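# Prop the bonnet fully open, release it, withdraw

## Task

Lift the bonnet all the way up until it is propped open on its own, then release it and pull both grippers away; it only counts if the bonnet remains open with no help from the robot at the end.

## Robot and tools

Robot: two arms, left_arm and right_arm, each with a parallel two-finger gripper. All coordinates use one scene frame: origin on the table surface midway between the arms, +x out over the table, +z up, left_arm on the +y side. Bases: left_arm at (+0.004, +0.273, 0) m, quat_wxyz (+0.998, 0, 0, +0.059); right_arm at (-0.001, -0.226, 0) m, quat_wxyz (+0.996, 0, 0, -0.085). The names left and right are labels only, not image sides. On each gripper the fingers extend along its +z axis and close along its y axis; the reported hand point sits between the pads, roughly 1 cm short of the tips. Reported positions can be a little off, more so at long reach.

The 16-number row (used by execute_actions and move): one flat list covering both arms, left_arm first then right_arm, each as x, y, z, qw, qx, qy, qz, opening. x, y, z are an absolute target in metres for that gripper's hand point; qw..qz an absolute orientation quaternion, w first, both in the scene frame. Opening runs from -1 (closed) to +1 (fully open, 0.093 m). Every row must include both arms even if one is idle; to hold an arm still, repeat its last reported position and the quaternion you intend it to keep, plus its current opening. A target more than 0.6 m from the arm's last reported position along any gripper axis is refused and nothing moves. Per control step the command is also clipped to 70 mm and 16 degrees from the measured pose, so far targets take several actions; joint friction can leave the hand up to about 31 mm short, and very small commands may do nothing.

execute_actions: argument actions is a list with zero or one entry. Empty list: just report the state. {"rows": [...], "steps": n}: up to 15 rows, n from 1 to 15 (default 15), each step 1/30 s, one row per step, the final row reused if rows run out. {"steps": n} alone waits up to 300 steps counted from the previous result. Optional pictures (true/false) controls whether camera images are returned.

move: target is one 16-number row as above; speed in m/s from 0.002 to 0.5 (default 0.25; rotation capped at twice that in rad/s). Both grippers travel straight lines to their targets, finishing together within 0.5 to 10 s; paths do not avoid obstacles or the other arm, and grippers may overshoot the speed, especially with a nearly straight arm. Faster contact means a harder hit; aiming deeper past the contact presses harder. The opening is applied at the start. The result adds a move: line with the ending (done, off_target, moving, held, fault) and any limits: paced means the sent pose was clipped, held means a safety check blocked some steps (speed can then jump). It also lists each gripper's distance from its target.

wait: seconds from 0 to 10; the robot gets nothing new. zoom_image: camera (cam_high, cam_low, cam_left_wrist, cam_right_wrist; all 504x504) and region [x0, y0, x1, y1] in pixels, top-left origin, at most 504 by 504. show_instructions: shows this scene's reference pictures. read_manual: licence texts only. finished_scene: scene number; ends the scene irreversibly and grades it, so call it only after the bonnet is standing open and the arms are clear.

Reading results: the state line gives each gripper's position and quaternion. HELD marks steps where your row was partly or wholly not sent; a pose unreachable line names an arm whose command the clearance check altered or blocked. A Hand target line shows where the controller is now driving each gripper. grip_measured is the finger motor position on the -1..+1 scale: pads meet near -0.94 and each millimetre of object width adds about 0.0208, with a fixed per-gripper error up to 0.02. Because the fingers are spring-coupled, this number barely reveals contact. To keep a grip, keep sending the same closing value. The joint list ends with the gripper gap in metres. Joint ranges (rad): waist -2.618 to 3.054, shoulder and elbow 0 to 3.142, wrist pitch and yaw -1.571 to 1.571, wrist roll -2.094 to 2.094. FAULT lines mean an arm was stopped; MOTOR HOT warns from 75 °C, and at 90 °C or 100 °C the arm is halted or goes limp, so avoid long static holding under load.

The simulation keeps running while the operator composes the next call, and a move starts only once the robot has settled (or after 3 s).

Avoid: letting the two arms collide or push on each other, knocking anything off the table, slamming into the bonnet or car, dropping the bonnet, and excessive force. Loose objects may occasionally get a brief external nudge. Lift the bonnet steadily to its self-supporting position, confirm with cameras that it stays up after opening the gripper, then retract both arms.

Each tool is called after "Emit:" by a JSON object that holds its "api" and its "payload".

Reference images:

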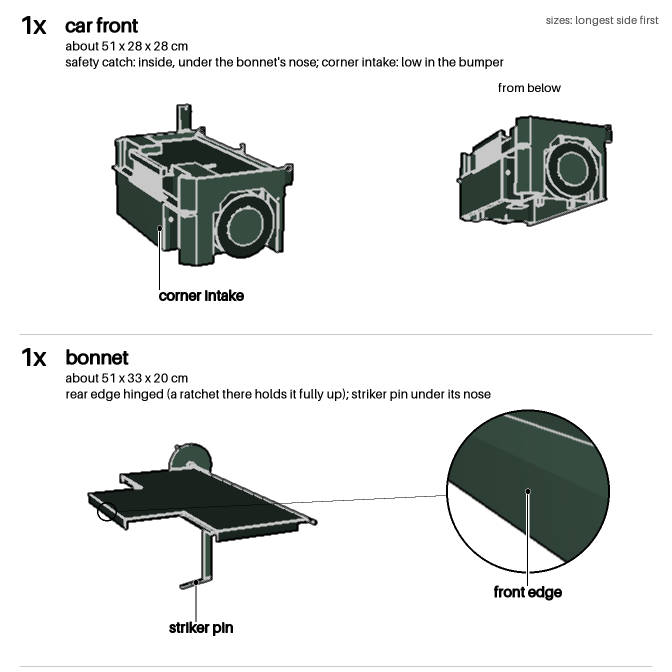

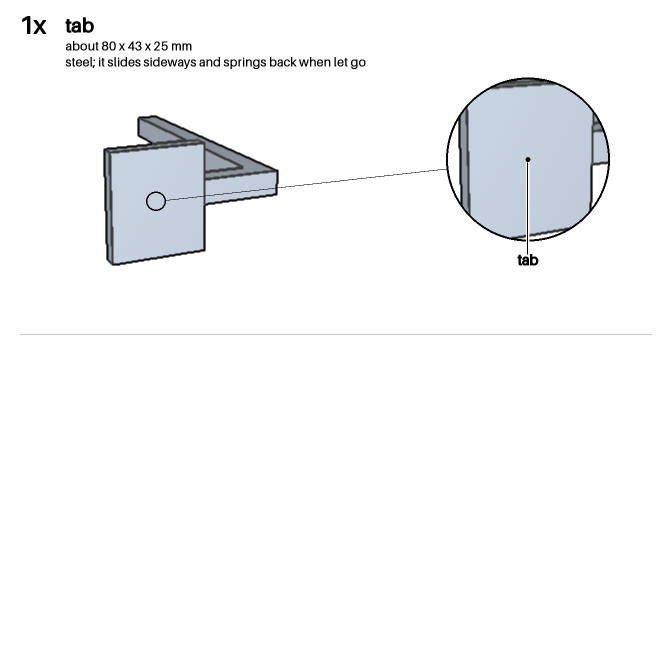

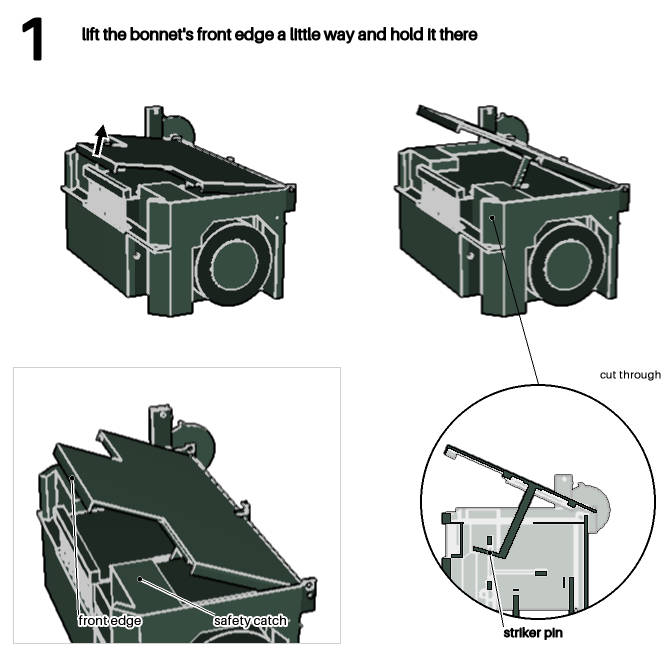

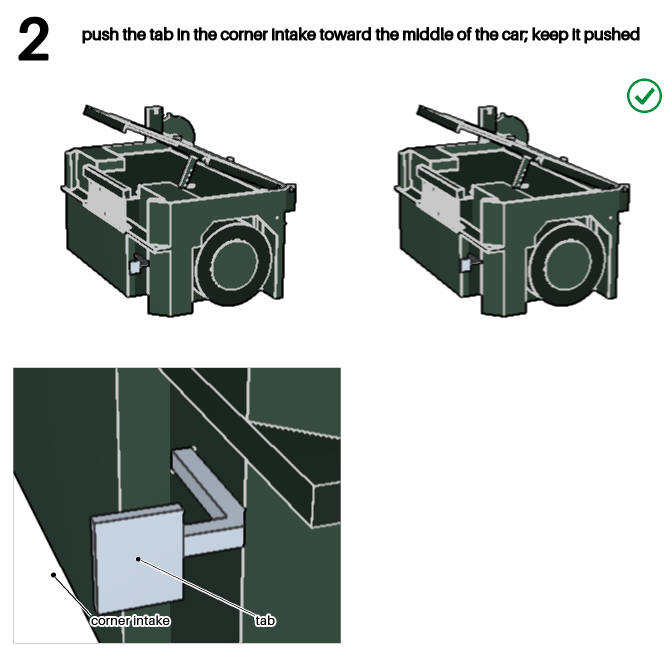

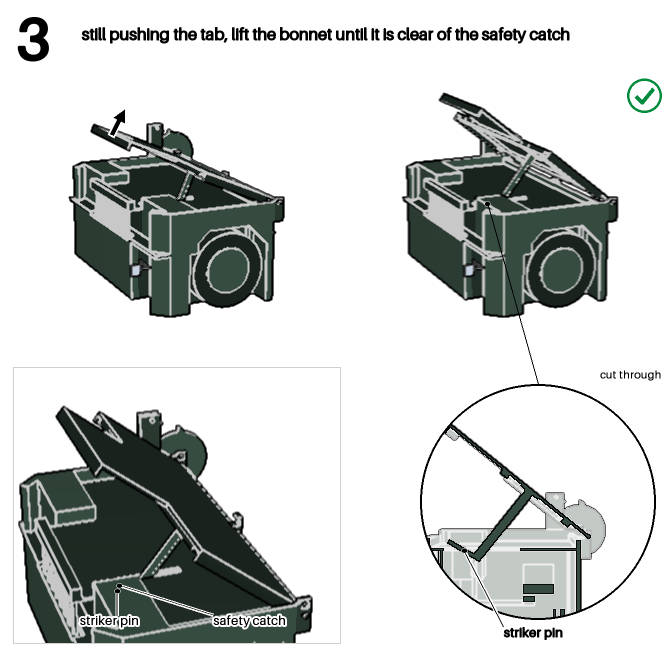

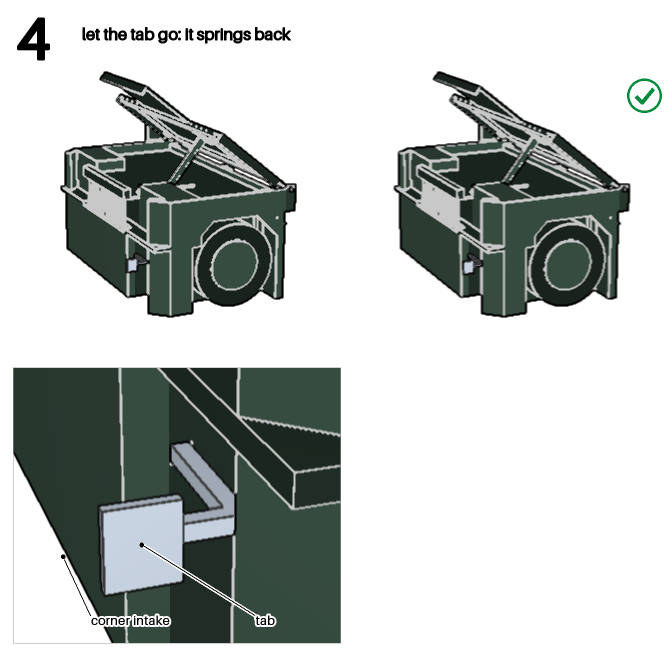

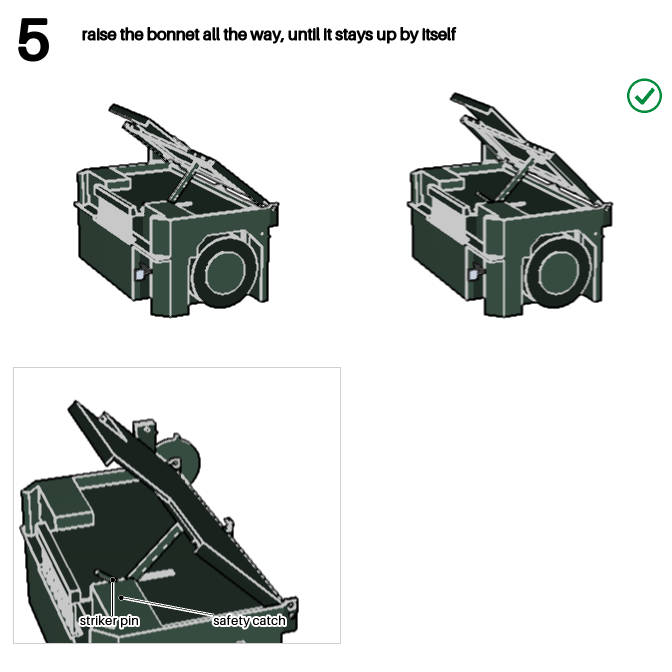

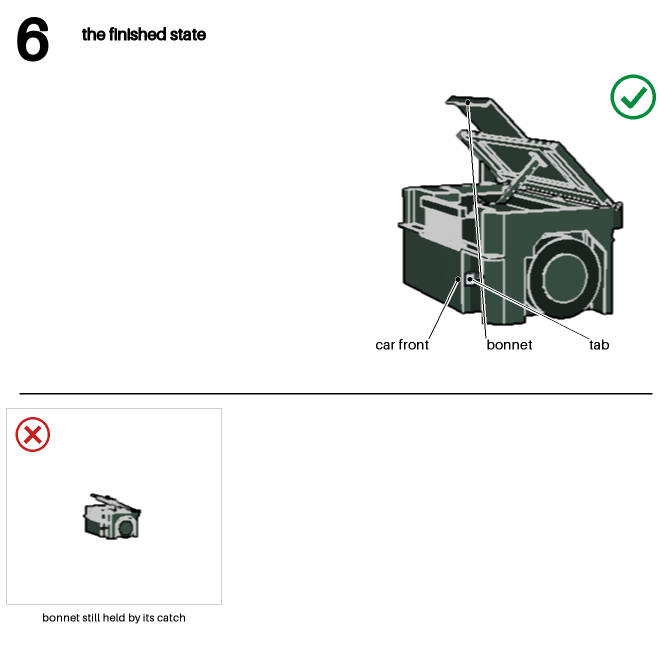

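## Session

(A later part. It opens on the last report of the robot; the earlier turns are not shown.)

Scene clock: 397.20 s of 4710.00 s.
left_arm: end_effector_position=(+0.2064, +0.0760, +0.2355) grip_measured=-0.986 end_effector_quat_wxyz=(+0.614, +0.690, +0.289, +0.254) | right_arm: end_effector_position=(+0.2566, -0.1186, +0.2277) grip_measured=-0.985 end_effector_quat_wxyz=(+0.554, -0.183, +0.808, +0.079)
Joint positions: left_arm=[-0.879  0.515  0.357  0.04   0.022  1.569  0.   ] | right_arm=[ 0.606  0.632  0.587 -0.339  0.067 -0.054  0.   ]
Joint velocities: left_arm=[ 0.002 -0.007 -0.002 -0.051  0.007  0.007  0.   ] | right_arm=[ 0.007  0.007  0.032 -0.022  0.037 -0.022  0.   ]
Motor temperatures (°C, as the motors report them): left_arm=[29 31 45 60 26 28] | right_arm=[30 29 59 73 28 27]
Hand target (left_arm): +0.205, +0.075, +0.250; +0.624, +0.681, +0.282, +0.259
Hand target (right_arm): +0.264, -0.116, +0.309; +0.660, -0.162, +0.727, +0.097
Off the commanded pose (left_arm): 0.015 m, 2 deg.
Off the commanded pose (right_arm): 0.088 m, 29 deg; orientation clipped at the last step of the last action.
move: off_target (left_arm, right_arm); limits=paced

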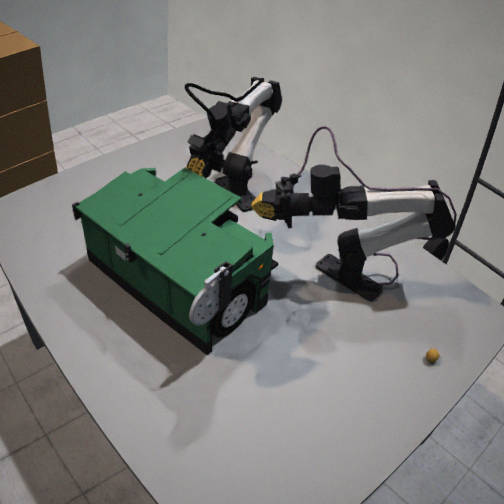

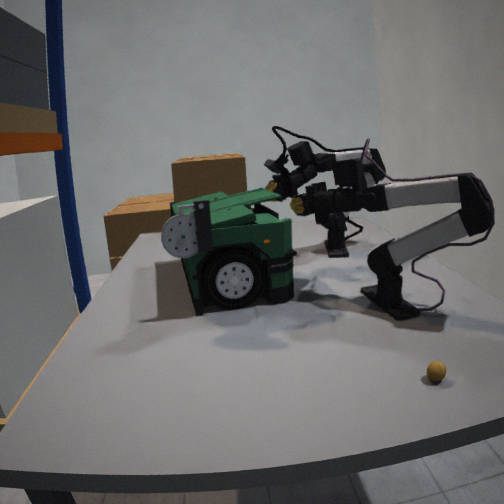

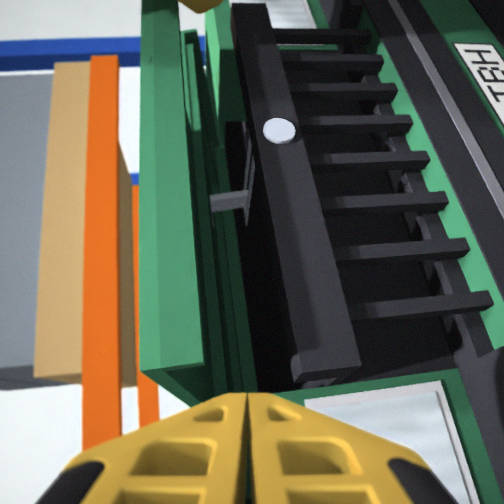

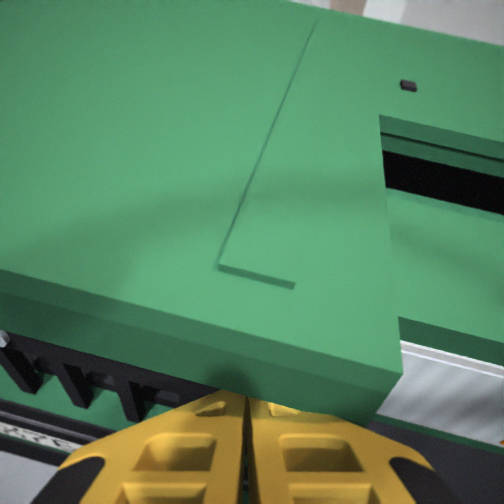

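Emit:
{"api": "move", "payload": {"target": [0.225,0.055,0.24,0.624,0.681,0.282,0.258,-1, 0.22,-0.16,0.23,0.72,-0.13,0.67,0.12,-1], "speed": 0.1}}

Emit:
{"api": "move", "payload": {"target": [0.262,0.018,0.243,0.624,0.681,0.282,0.258,-1, 0.22,-0.16,0.23,0.72,-0.13,0.67,0.12,-1], "speed": 0.04}}

Scene clock: 407.03 s of 4710.00 s.
left_arm: end_effector_position=(+0.2243, +0.0589, +0.2329) grip_measured=-0.986 end_effector_quat_wxyz=(+0.618, +0.686, +0.287, +0.255) | right_arm: end_effector_position=(+0.2196, -0.1605, +0.2313) grip_measured=-0.985 end_effector_quat_wxyz=(+0.716, -0.138, +0.675, +0.115)
Joint positions: left_arm=[-0.879  0.68   0.357  0.217  0.022  1.569  0.   ] | right_arm=[ 0.27   0.036  0.186 -0.097 -0.26  -0.029  0.   ]
Joint velocities: left_arm=[ 0.007  0.002 -0.002 -0.022  0.066 -0.066  0.   ] | right_arm=[-0.012 -0.007  0.017 -0.007 -0.095  0.007  0.   ]
Motor temperatures (°C, as the motors report them): left_arm=[29 30 46 59 26 28] | right_arm=[30 29 59 72 28 27]
Hand target (left_arm): +0.225, +0.055, +0.240; +0.624, +0.681, +0.282, +0.258
Hand target (right_arm): +0.219, -0.161, +0.230; +0.720, -0.137, +0.670, +0.119
Off the commanded pose (left_arm): 0.008 m, 1 deg.
Off the commanded pose (right_arm): 0.001 m, 1 deg.
After step 90, 4.07 s passed at rest.
move: done

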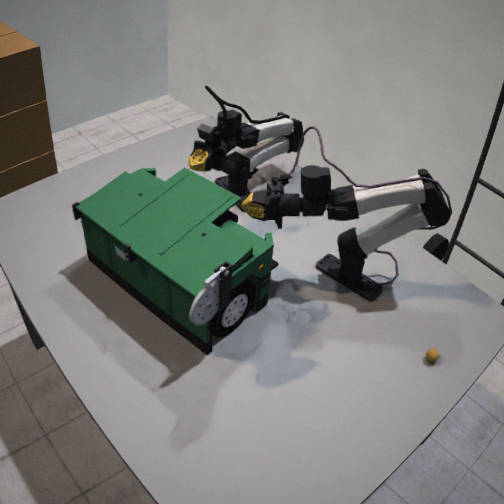

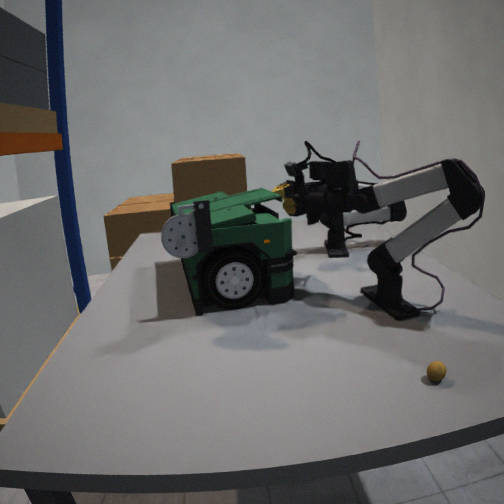

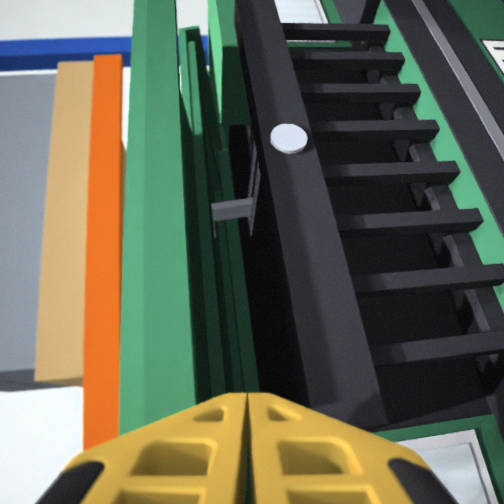

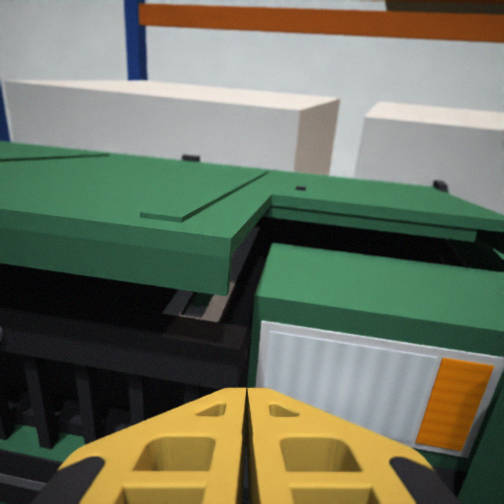

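Scene clock: 408.73 s of 4710.00 s.
left_arm: end_effector_position=(+0.2452, +0.0216, +0.2083) grip_measured=-0.986 end_effector_quat_wxyz=(+0.594, +0.720, +0.282, +0.223) | right_arm: end_effector_position=(+0.2199, -0.1614, +0.2324) grip_measured=-0.985 end_effector_quat_wxyz=(+0.717, -0.133, +0.674, +0.116)
Joint positions: left_arm=[-0.897  0.966  0.425  0.344  0.06   1.569  0.   ] | right_arm=[ 0.27   0.036  0.186 -0.093 -0.255 -0.019  0.   ]
Joint velocities: left_arm=[0.002 0.012 0.007 0.066 0.022 0.037 0.   ] | right_arm=[-0.007  0.017  0.002 -0.051 -0.051 -0.037  0.   ]
Motor temperatures (°C, as the motors report them): left_arm=[29 30 46 59 26 28] | right_arm=[30 29 59 71 28 27]
Hand target (left_arm): +0.259, +0.021, +0.243; +0.624, +0.682, +0.283, +0.256
Hand target (right_arm): +0.220, -0.160, +0.230; +0.720, -0.130, +0.671, +0.120
Off the commanded pose (left_arm): 0.039 m, 7 deg.
Off the commanded pose (right_arm): 0.003 m, 1 deg.
move: off_target (left_arm)

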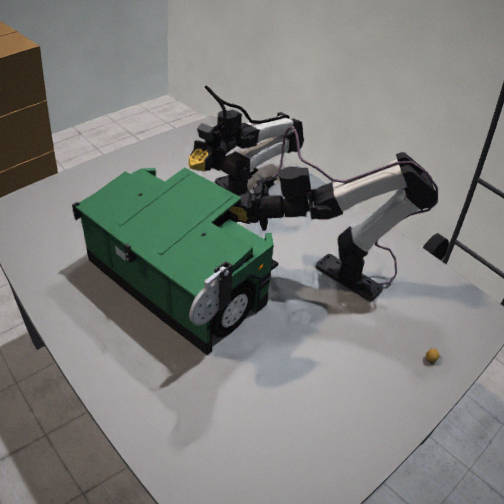

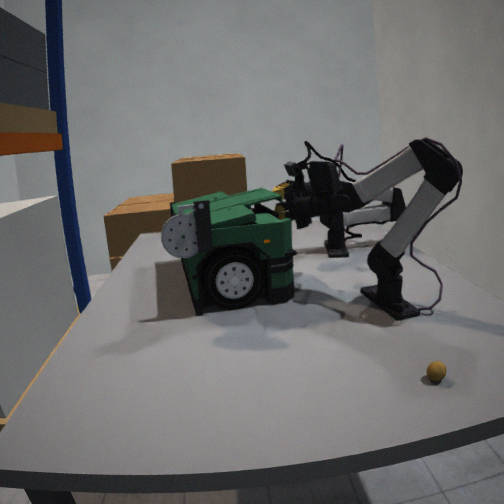

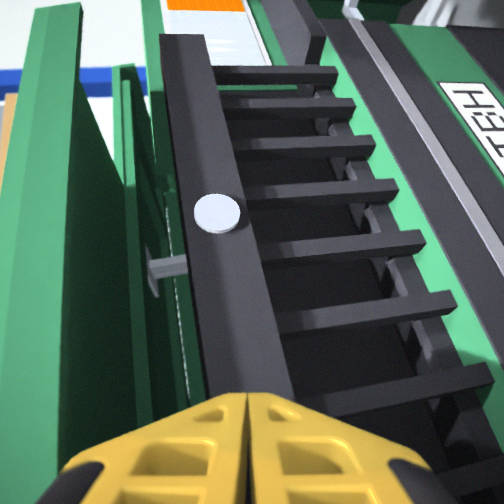

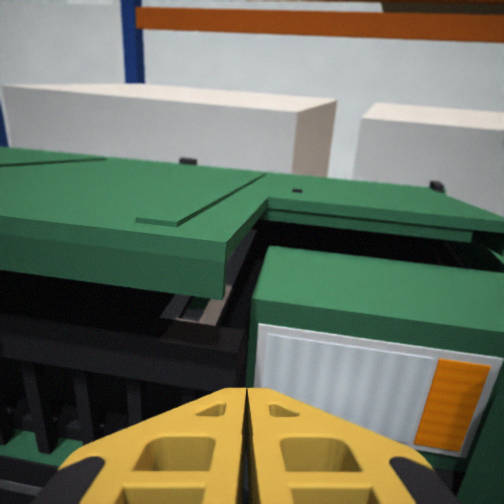

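Emit:
{"api": "move", "payload": {"target": [0.235,0.024,0.262,0.624,0.681,0.282,0.258,-1,0.22,-0.16,0.23,0.72,-0.13,0.67,0.12,-1], "speed": 0.1}}

Scene clock: 420.63 s of 4710.00 s.
left_arm: end_effector_position=(+0.2295, +0.0264, +0.2274) grip_measured=-0.986 end_effector_quat_wxyz=(+0.590, +0.716, +0.288, +0.237) | right_arm: end_effector_position=(+0.2199, -0.1614, +0.2325) grip_measured=-0.985 end_effector_quat_wxyz=(+0.717, -0.132, +0.674, +0.116)
Joint positions: left_arm=[-0.975  0.857  0.46   0.204 -0.05   1.56   0.   ] | right_arm=[ 0.27   0.036  0.186 -0.092 -0.254 -0.019  0.   ]
Joint velocities: left_arm=[-0.012 -0.017 -0.017 -0.037 -0.037  0.007  0.   ] | right_arm=[-0.002 -0.002 -0.002  0.007 -0.022 -0.022  0.   ]
Motor temperatures (°C, as the motors report them): left_arm=[29 30 48 62 26 28] | right_arm=[30 29 55 65 28 27]
Hand target (left_arm): +0.232, +0.027, +0.262; +0.625, +0.681, +0.283, +0.256
Hand target (right_arm): +0.220, -0.160, +0.230; +0.720, -0.130, +0.671, +0.121
Off the commanded pose (left_arm): 0.035 m, 6 deg.
Off the commanded pose (right_arm): 0.003 m, 1 deg.
After step 90, 7.70 s passed at rest.
move: off_target (left_arm)

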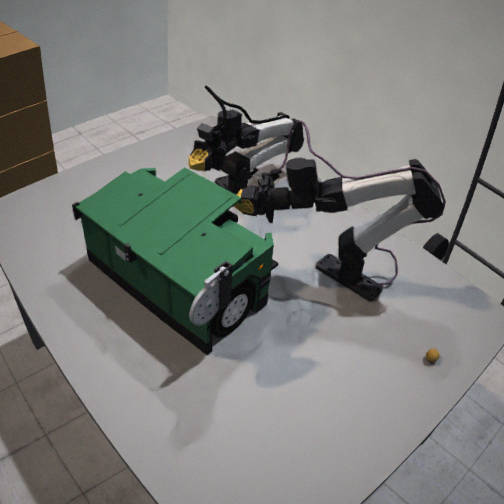

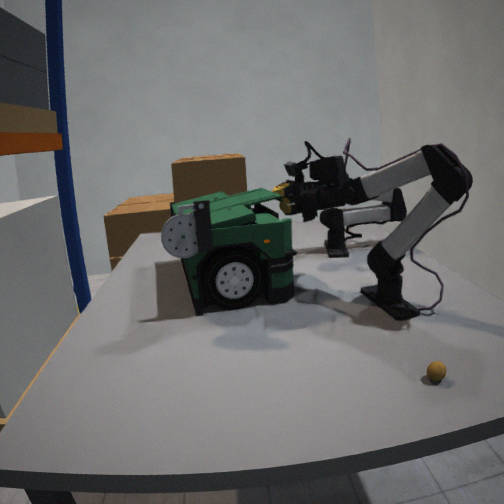

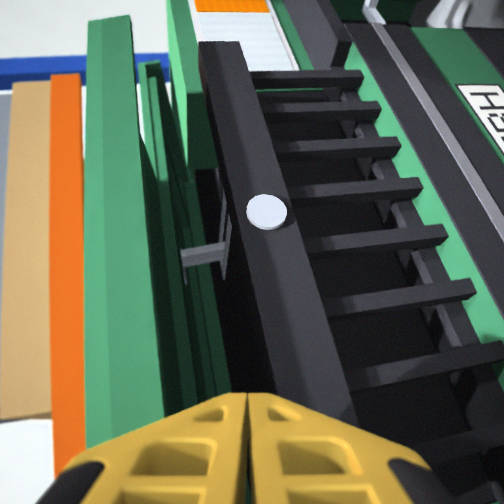

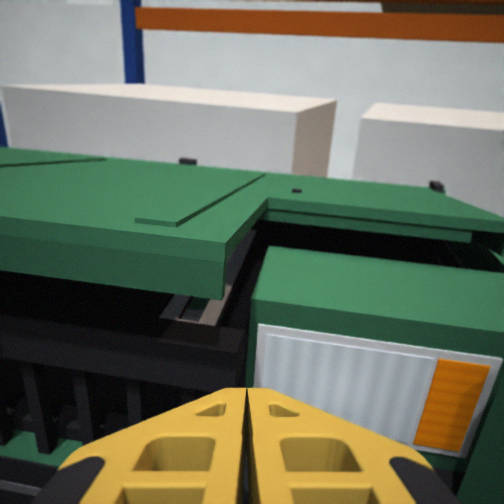

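Emit:
{"api": "move", "payload": {"target": [0.20,0.02,0.25,0.72,0,0.694,0,-1,0.22,-0.17,0.2,0.72,-0.13,0.67,0.12,-1], "speed": 0.15}}

Scene clock: 451.43 s of 4710.00 s.
left_arm: end_effector_position=(+0.1996, +0.0250, +0.2389) grip_measured=-0.986 end_effector_quat_wxyz=(+0.717, +0.006, +0.697, +0.007) | right_arm: end_effector_position=(+0.2220, -0.1694, +0.2034) grip_measured=-0.985 end_effector_quat_wxyz=(+0.698, -0.145, +0.689, +0.130)
Joint positions: left_arm=[-1.582  1.43   0.505  1.181 -1.461  0.275  0.   ] | right_arm=[ 0.058  0.011  0.113 -0.091 -0.503 -0.019  0.   ]
Joint velocities: left_arm=[-0.017 -0.022  0.007 -0.066  0.051 -0.081  0.   ] | right_arm=[-0.012  0.002  0.007  0.007  0.037 -0.037  0.   ]
Motor temperatures (°C, as the motors report them): left_arm=[29 29 49 61 26 28] | right_arm=[30 28 49 60 28 27]
Hand target (left_arm): +0.197, +0.021, +0.245; +0.717, -0.003, +0.697, -0.004
Hand target (right_arm): +0.222, -0.170, +0.200; +0.702, -0.148, +0.685, +0.129
Off the commanded pose (left_arm): 0.012 m, 1 deg.
Off the commanded pose (right_arm): 0.004 m, 4 deg.
joint sent to its limit (right arm) — the command would take joint 2 (shoulder) past its lower limit, so that joint was sent only as far as its limit.
After step 90, 21.23 s passed at rest.
move: off_target (left_arm, right_arm)

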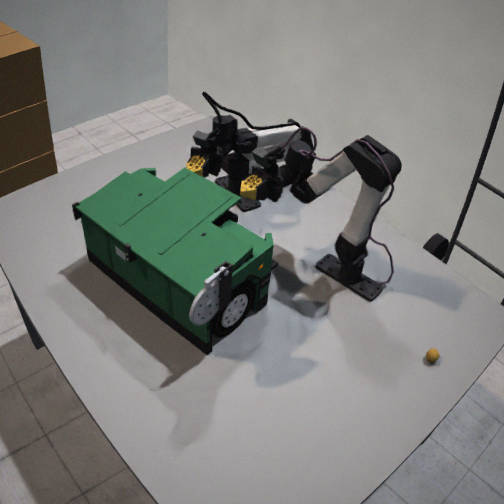

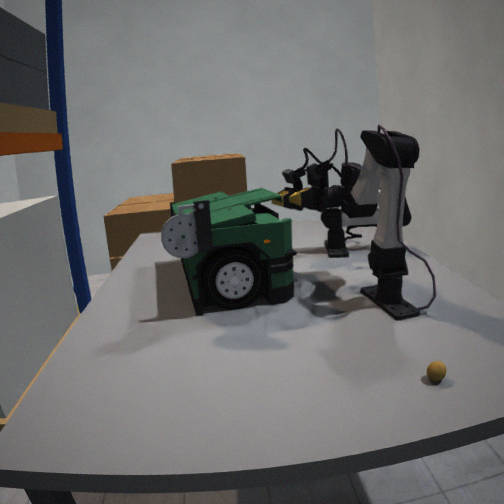

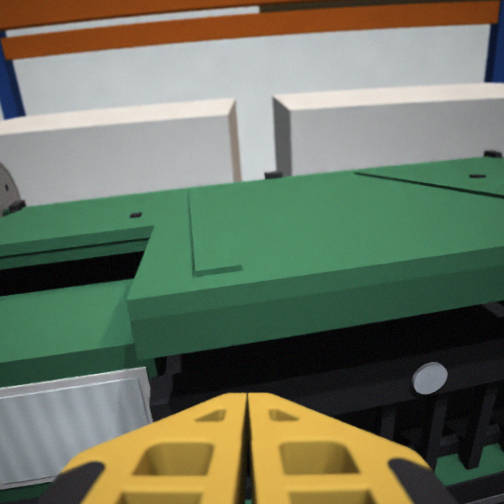

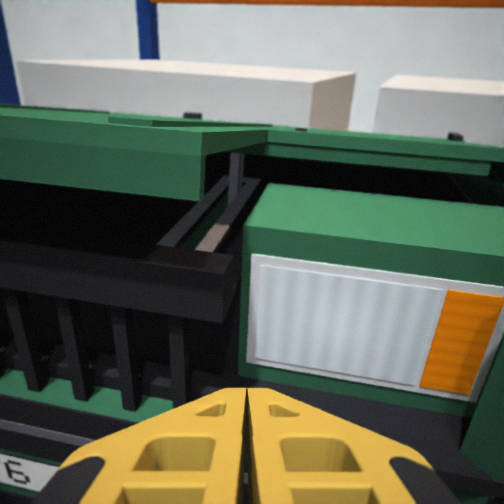

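Emit:
{"api": "move", "payload": {"target": [0.26,-0.01,0.243,0.72,0,0.694,0,-1,0.22,-0.217,0.11,0.536,-0.059,0.841,0.038,-0.2], "speed": 0.1}}

Emit:
{"api": "move", "payload": {"target": [0.263,-0.01,0.30,0.72,0,0.694,0,-1,0.258,-0.212,0.088,0.536,-0.059,0.841,0.038,-0.2], "speed": 0.04}}

Scene clock: 463.97 s of 4710.00 s.
left_arm: end_effector_position=(+0.2324, +0.0102, +0.2375) grip_measured=-0.986 end_effector_quat_wxyz=(+0.715, -0.023, +0.698, +0.026) | right_arm: end_effector_position=(+0.2227, -0.2129, +0.1020) grip_measured=-0.202 end_effector_quat_wxyz=(+0.539, -0.058, +0.839, +0.048)
Joint positions: left_arm=[-1.474  1.53   0.627  1.062 -1.423  0.16   0.   ] | right_arm=[ 0.023  0.153  0.113 -0.406 -0.276 -0.109  0.036]
Joint velocities: left_arm=[ 0.002 -0.002  0.007 -0.051 -0.051 -0.051  0.   ] | right_arm=[-0.012 -0.007  0.012 -0.007  0.125 -0.066 -0.   ]
Motor temperatures (°C, as the motors report them): left_arm=[29 30 48 57 26 28] | right_arm=[30 29 49 59 28 27]
Hand target (left_arm): +0.256, -0.006, +0.244; +0.723, -0.001, +0.691, +0.002
Hand target (right_arm): +0.223, -0.217, +0.110; +0.539, -0.054, +0.840, +0.037
Off the commanded pose (left_arm): 0.035 m, 4 deg.
Off the commanded pose (right_arm): 0.009 m, 1 deg.
After step 90, 6.63 s passed at rest.
move: off_target (left_arm)

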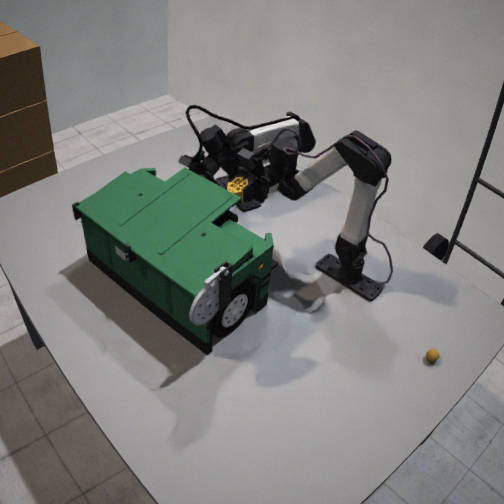

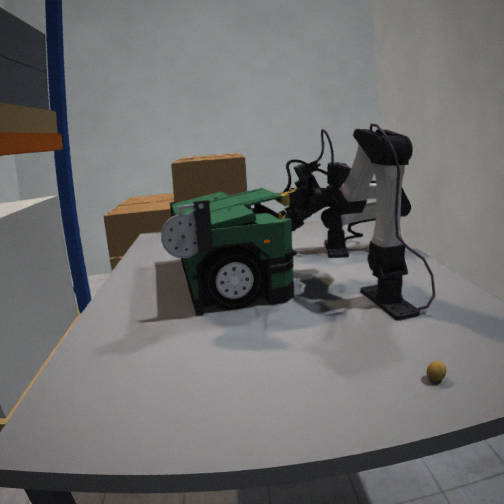

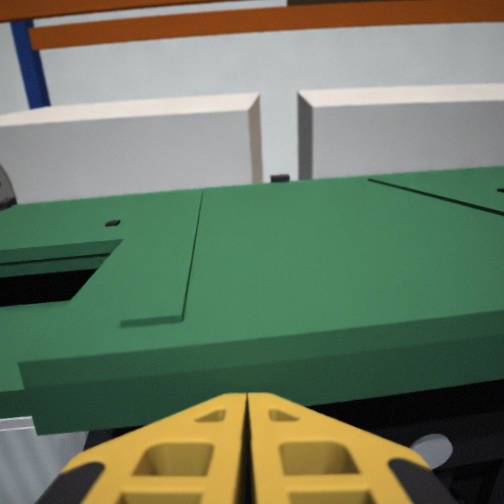

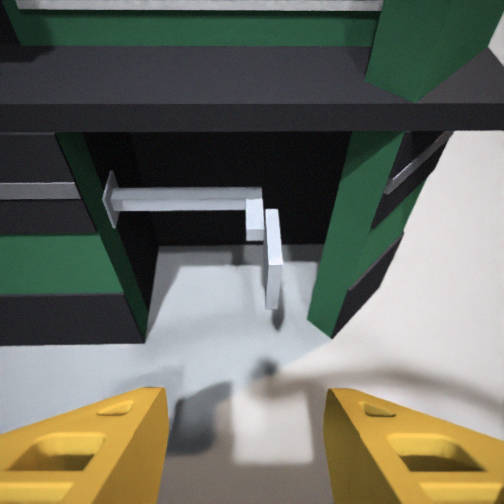

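Scene clock: 466.33 s of 4710.00 s.
left_arm: end_effector_position=(+0.2361, +0.0081, +0.2668) grip_measured=-0.986 end_effector_quat_wxyz=(+0.701, +0.022, +0.707, +0.086) | right_arm: end_effector_position=(+0.2583, -0.2126, +0.0988) grip_measured=-0.202 end_effector_quat_wxyz=(+0.545, -0.062, +0.835, +0.037)
Joint positions: left_arm=[-1.465  1.438  0.76   0.664 -1.436  0.14   0.   ] | right_arm=[ 0.093  0.529  0.09   0.016 -0.199 -0.095  0.036]
Joint velocities: left_arm=[ 0.002 -0.007 -0.002  0.051 -0.095 -0.154  0.   ] | right_arm=[-0.007 -0.007 -0.007  0.022 -0.051 -0.051  0.001]
Motor temperatures (°C, as the motors report them): left_arm=[29 30 49 57 26 28] | right_arm=[30 29 49 59 28 27]
Hand target (left_arm): +0.256, -0.003, +0.303; +0.720, -0.001, +0.694, +0.004
Hand target (right_arm): +0.257, -0.212, +0.089; +0.536, -0.059, +0.841, +0.039
Off the commanded pose (left_arm): 0.046 m, 11 deg.
Off the commanded pose (right_arm): 0.011 m, 1 deg.
move: off_target (left_arm, right_arm)

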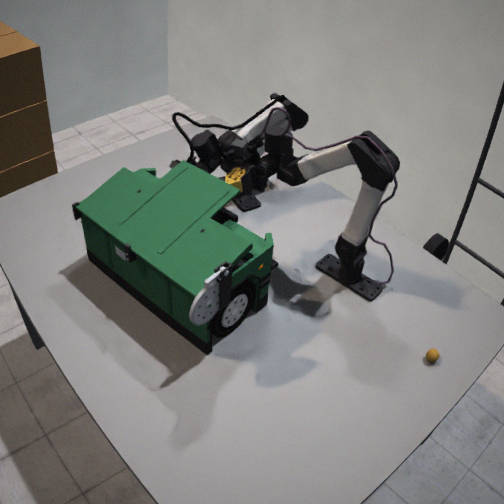

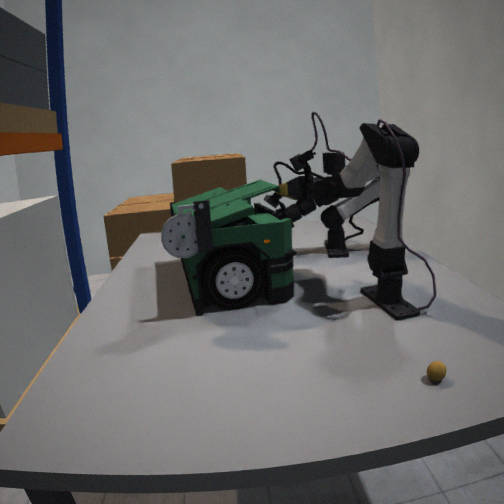

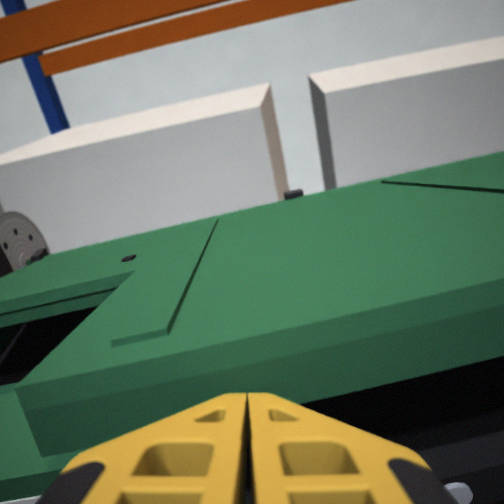

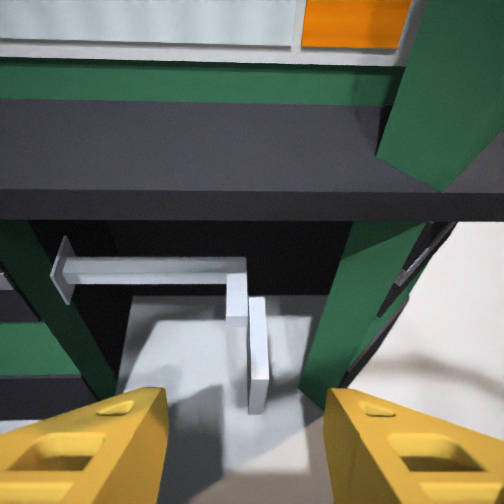

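Emit:
{"api": "move", "payload": {"target": [0.275,-0.01,0.315,0.72,0,0.694,0,-1,0.28,-0.211,0.082,0.536,-0.059,0.841,0.038,-0.2], "speed": 0.04}}

Emit:
{"api": "move", "payload": {"target": [0.275,-0.01,0.325,0.72,0,0.694,0,-1,0.29,-0.21,0.098,0.536,-0.059,0.841,0.038,-0.2], "speed": 0.04}}

Scene clock: 472.63 s of 4710.00 s.
left_arm: end_effector_position=(+0.2713, -0.0085, +0.3064) grip_measured=-0.986 end_effector_quat_wxyz=(+0.717, +0.011, +0.697, +0.011) | right_arm: end_effector_position=(+0.2801, -0.2119, +0.0871) grip_measured=-0.202 end_effector_quat_wxyz=(+0.540, -0.061, +0.839, +0.037)
Joint positions: left_arm=[-1.352  1.439  0.876  0.65  -1.231  0.113  0.   ] | right_arm=[ 0.112  0.818  0.09   0.293 -0.182 -0.087  0.036]
Joint velocities: left_arm=[ 0.007 -0.017  0.007 -0.037  0.007 -0.081  0.   ] | right_arm=[-0.032  0.007  0.007  0.11  -0.066 -0.022 -0.002]
Motor temperatures (°C, as the motors report them): left_arm=[29 31 49 57 27 28] | right_arm=[30 29 48 59 28 27]
Hand target (left_arm): +0.275, -0.009, +0.316; +0.720, +0.000, +0.694, +0.000
Hand target (right_arm): +0.280, -0.211, +0.082; +0.536, -0.059, +0.841, +0.038
Off the commanded pose (left_arm): 0.009 m, 2 deg.
Off the commanded pose (right_arm): 0.005 m, 1 deg.
After step 90, 0.60 s passed at rest.
move: done

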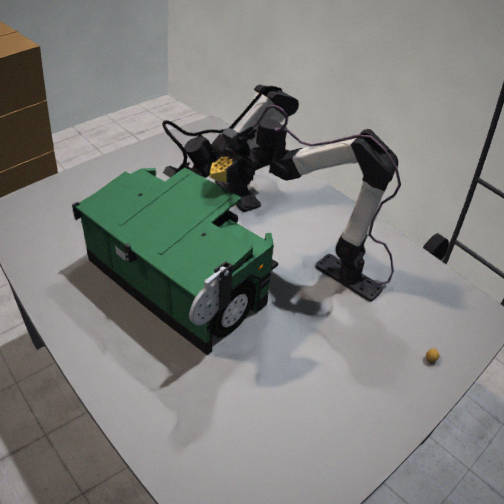

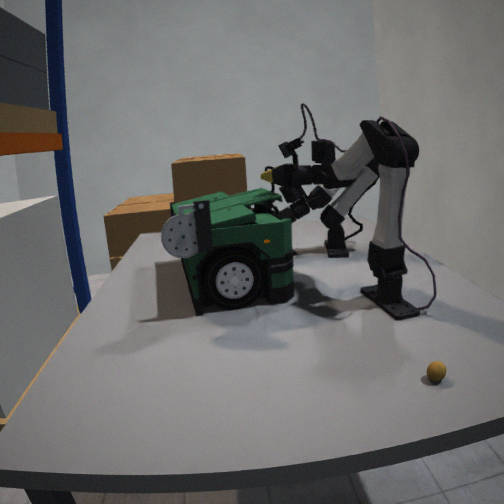

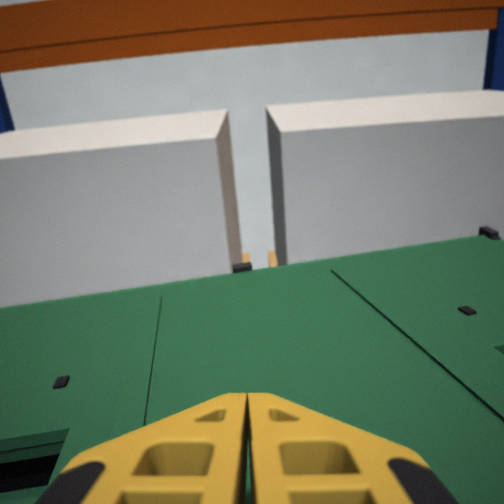

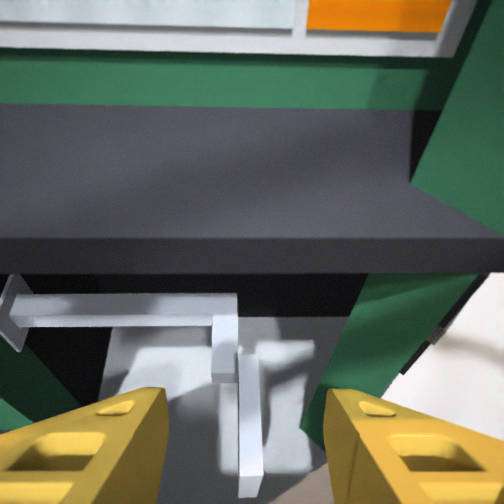

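Scene clock: 473.47 s of 4710.00 s.
left_arm: end_effector_position=(+0.2721, -0.0109, +0.3130) grip_measured=-0.986 end_effector_quat_wxyz=(+0.716, +0.014, +0.698, +0.013) | right_arm: end_effector_position=(+0.2867, -0.2109, +0.0966) grip_measured=-0.202 end_effector_quat_wxyz=(+0.541, -0.062, +0.838, +0.038)
Joint positions: left_arm=[-1.352  1.439  0.908  0.61  -1.231  0.111  0.   ] | right_arm=[ 0.121  0.834  0.133  0.269 -0.174 -0.084  0.036]
Joint velocities: left_arm=[-0.002 -0.022  0.002 -0.095 -0.022  0.037  0.   ] | right_arm=[ 0.012 -0.002  0.007 -0.022  0.066 -0.051  0.001]
Motor temperatures (°C, as the motors report them): left_arm=[29 31 49 57 27 28] | right_arm=[30 29 49 58 28 27]
Hand target (left_arm): +0.275, -0.009, +0.325; +0.720, -0.000, +0.694, -0.000
Hand target (right_arm): +0.290, -0.210, +0.098; +0.536, -0.059, +0.841, +0.038
Off the commanded pose (left_arm): 0.012 m, 2 deg.
Off the commanded pose (right_arm): 0.004 m, 1 deg.
move: off_target (left_arm)

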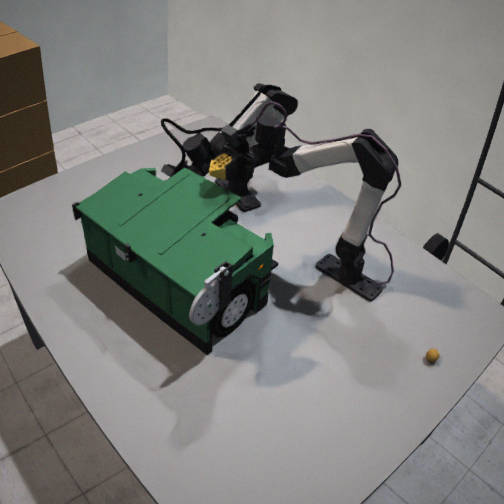

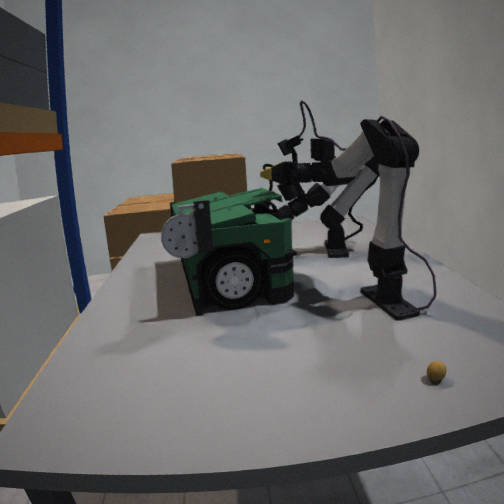

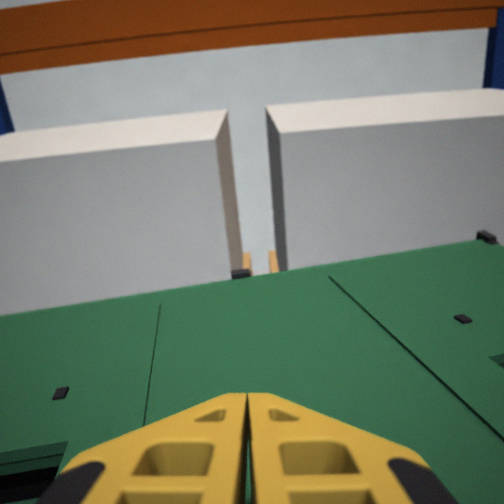

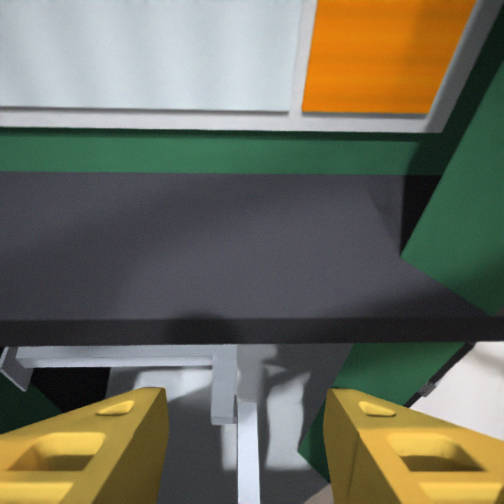

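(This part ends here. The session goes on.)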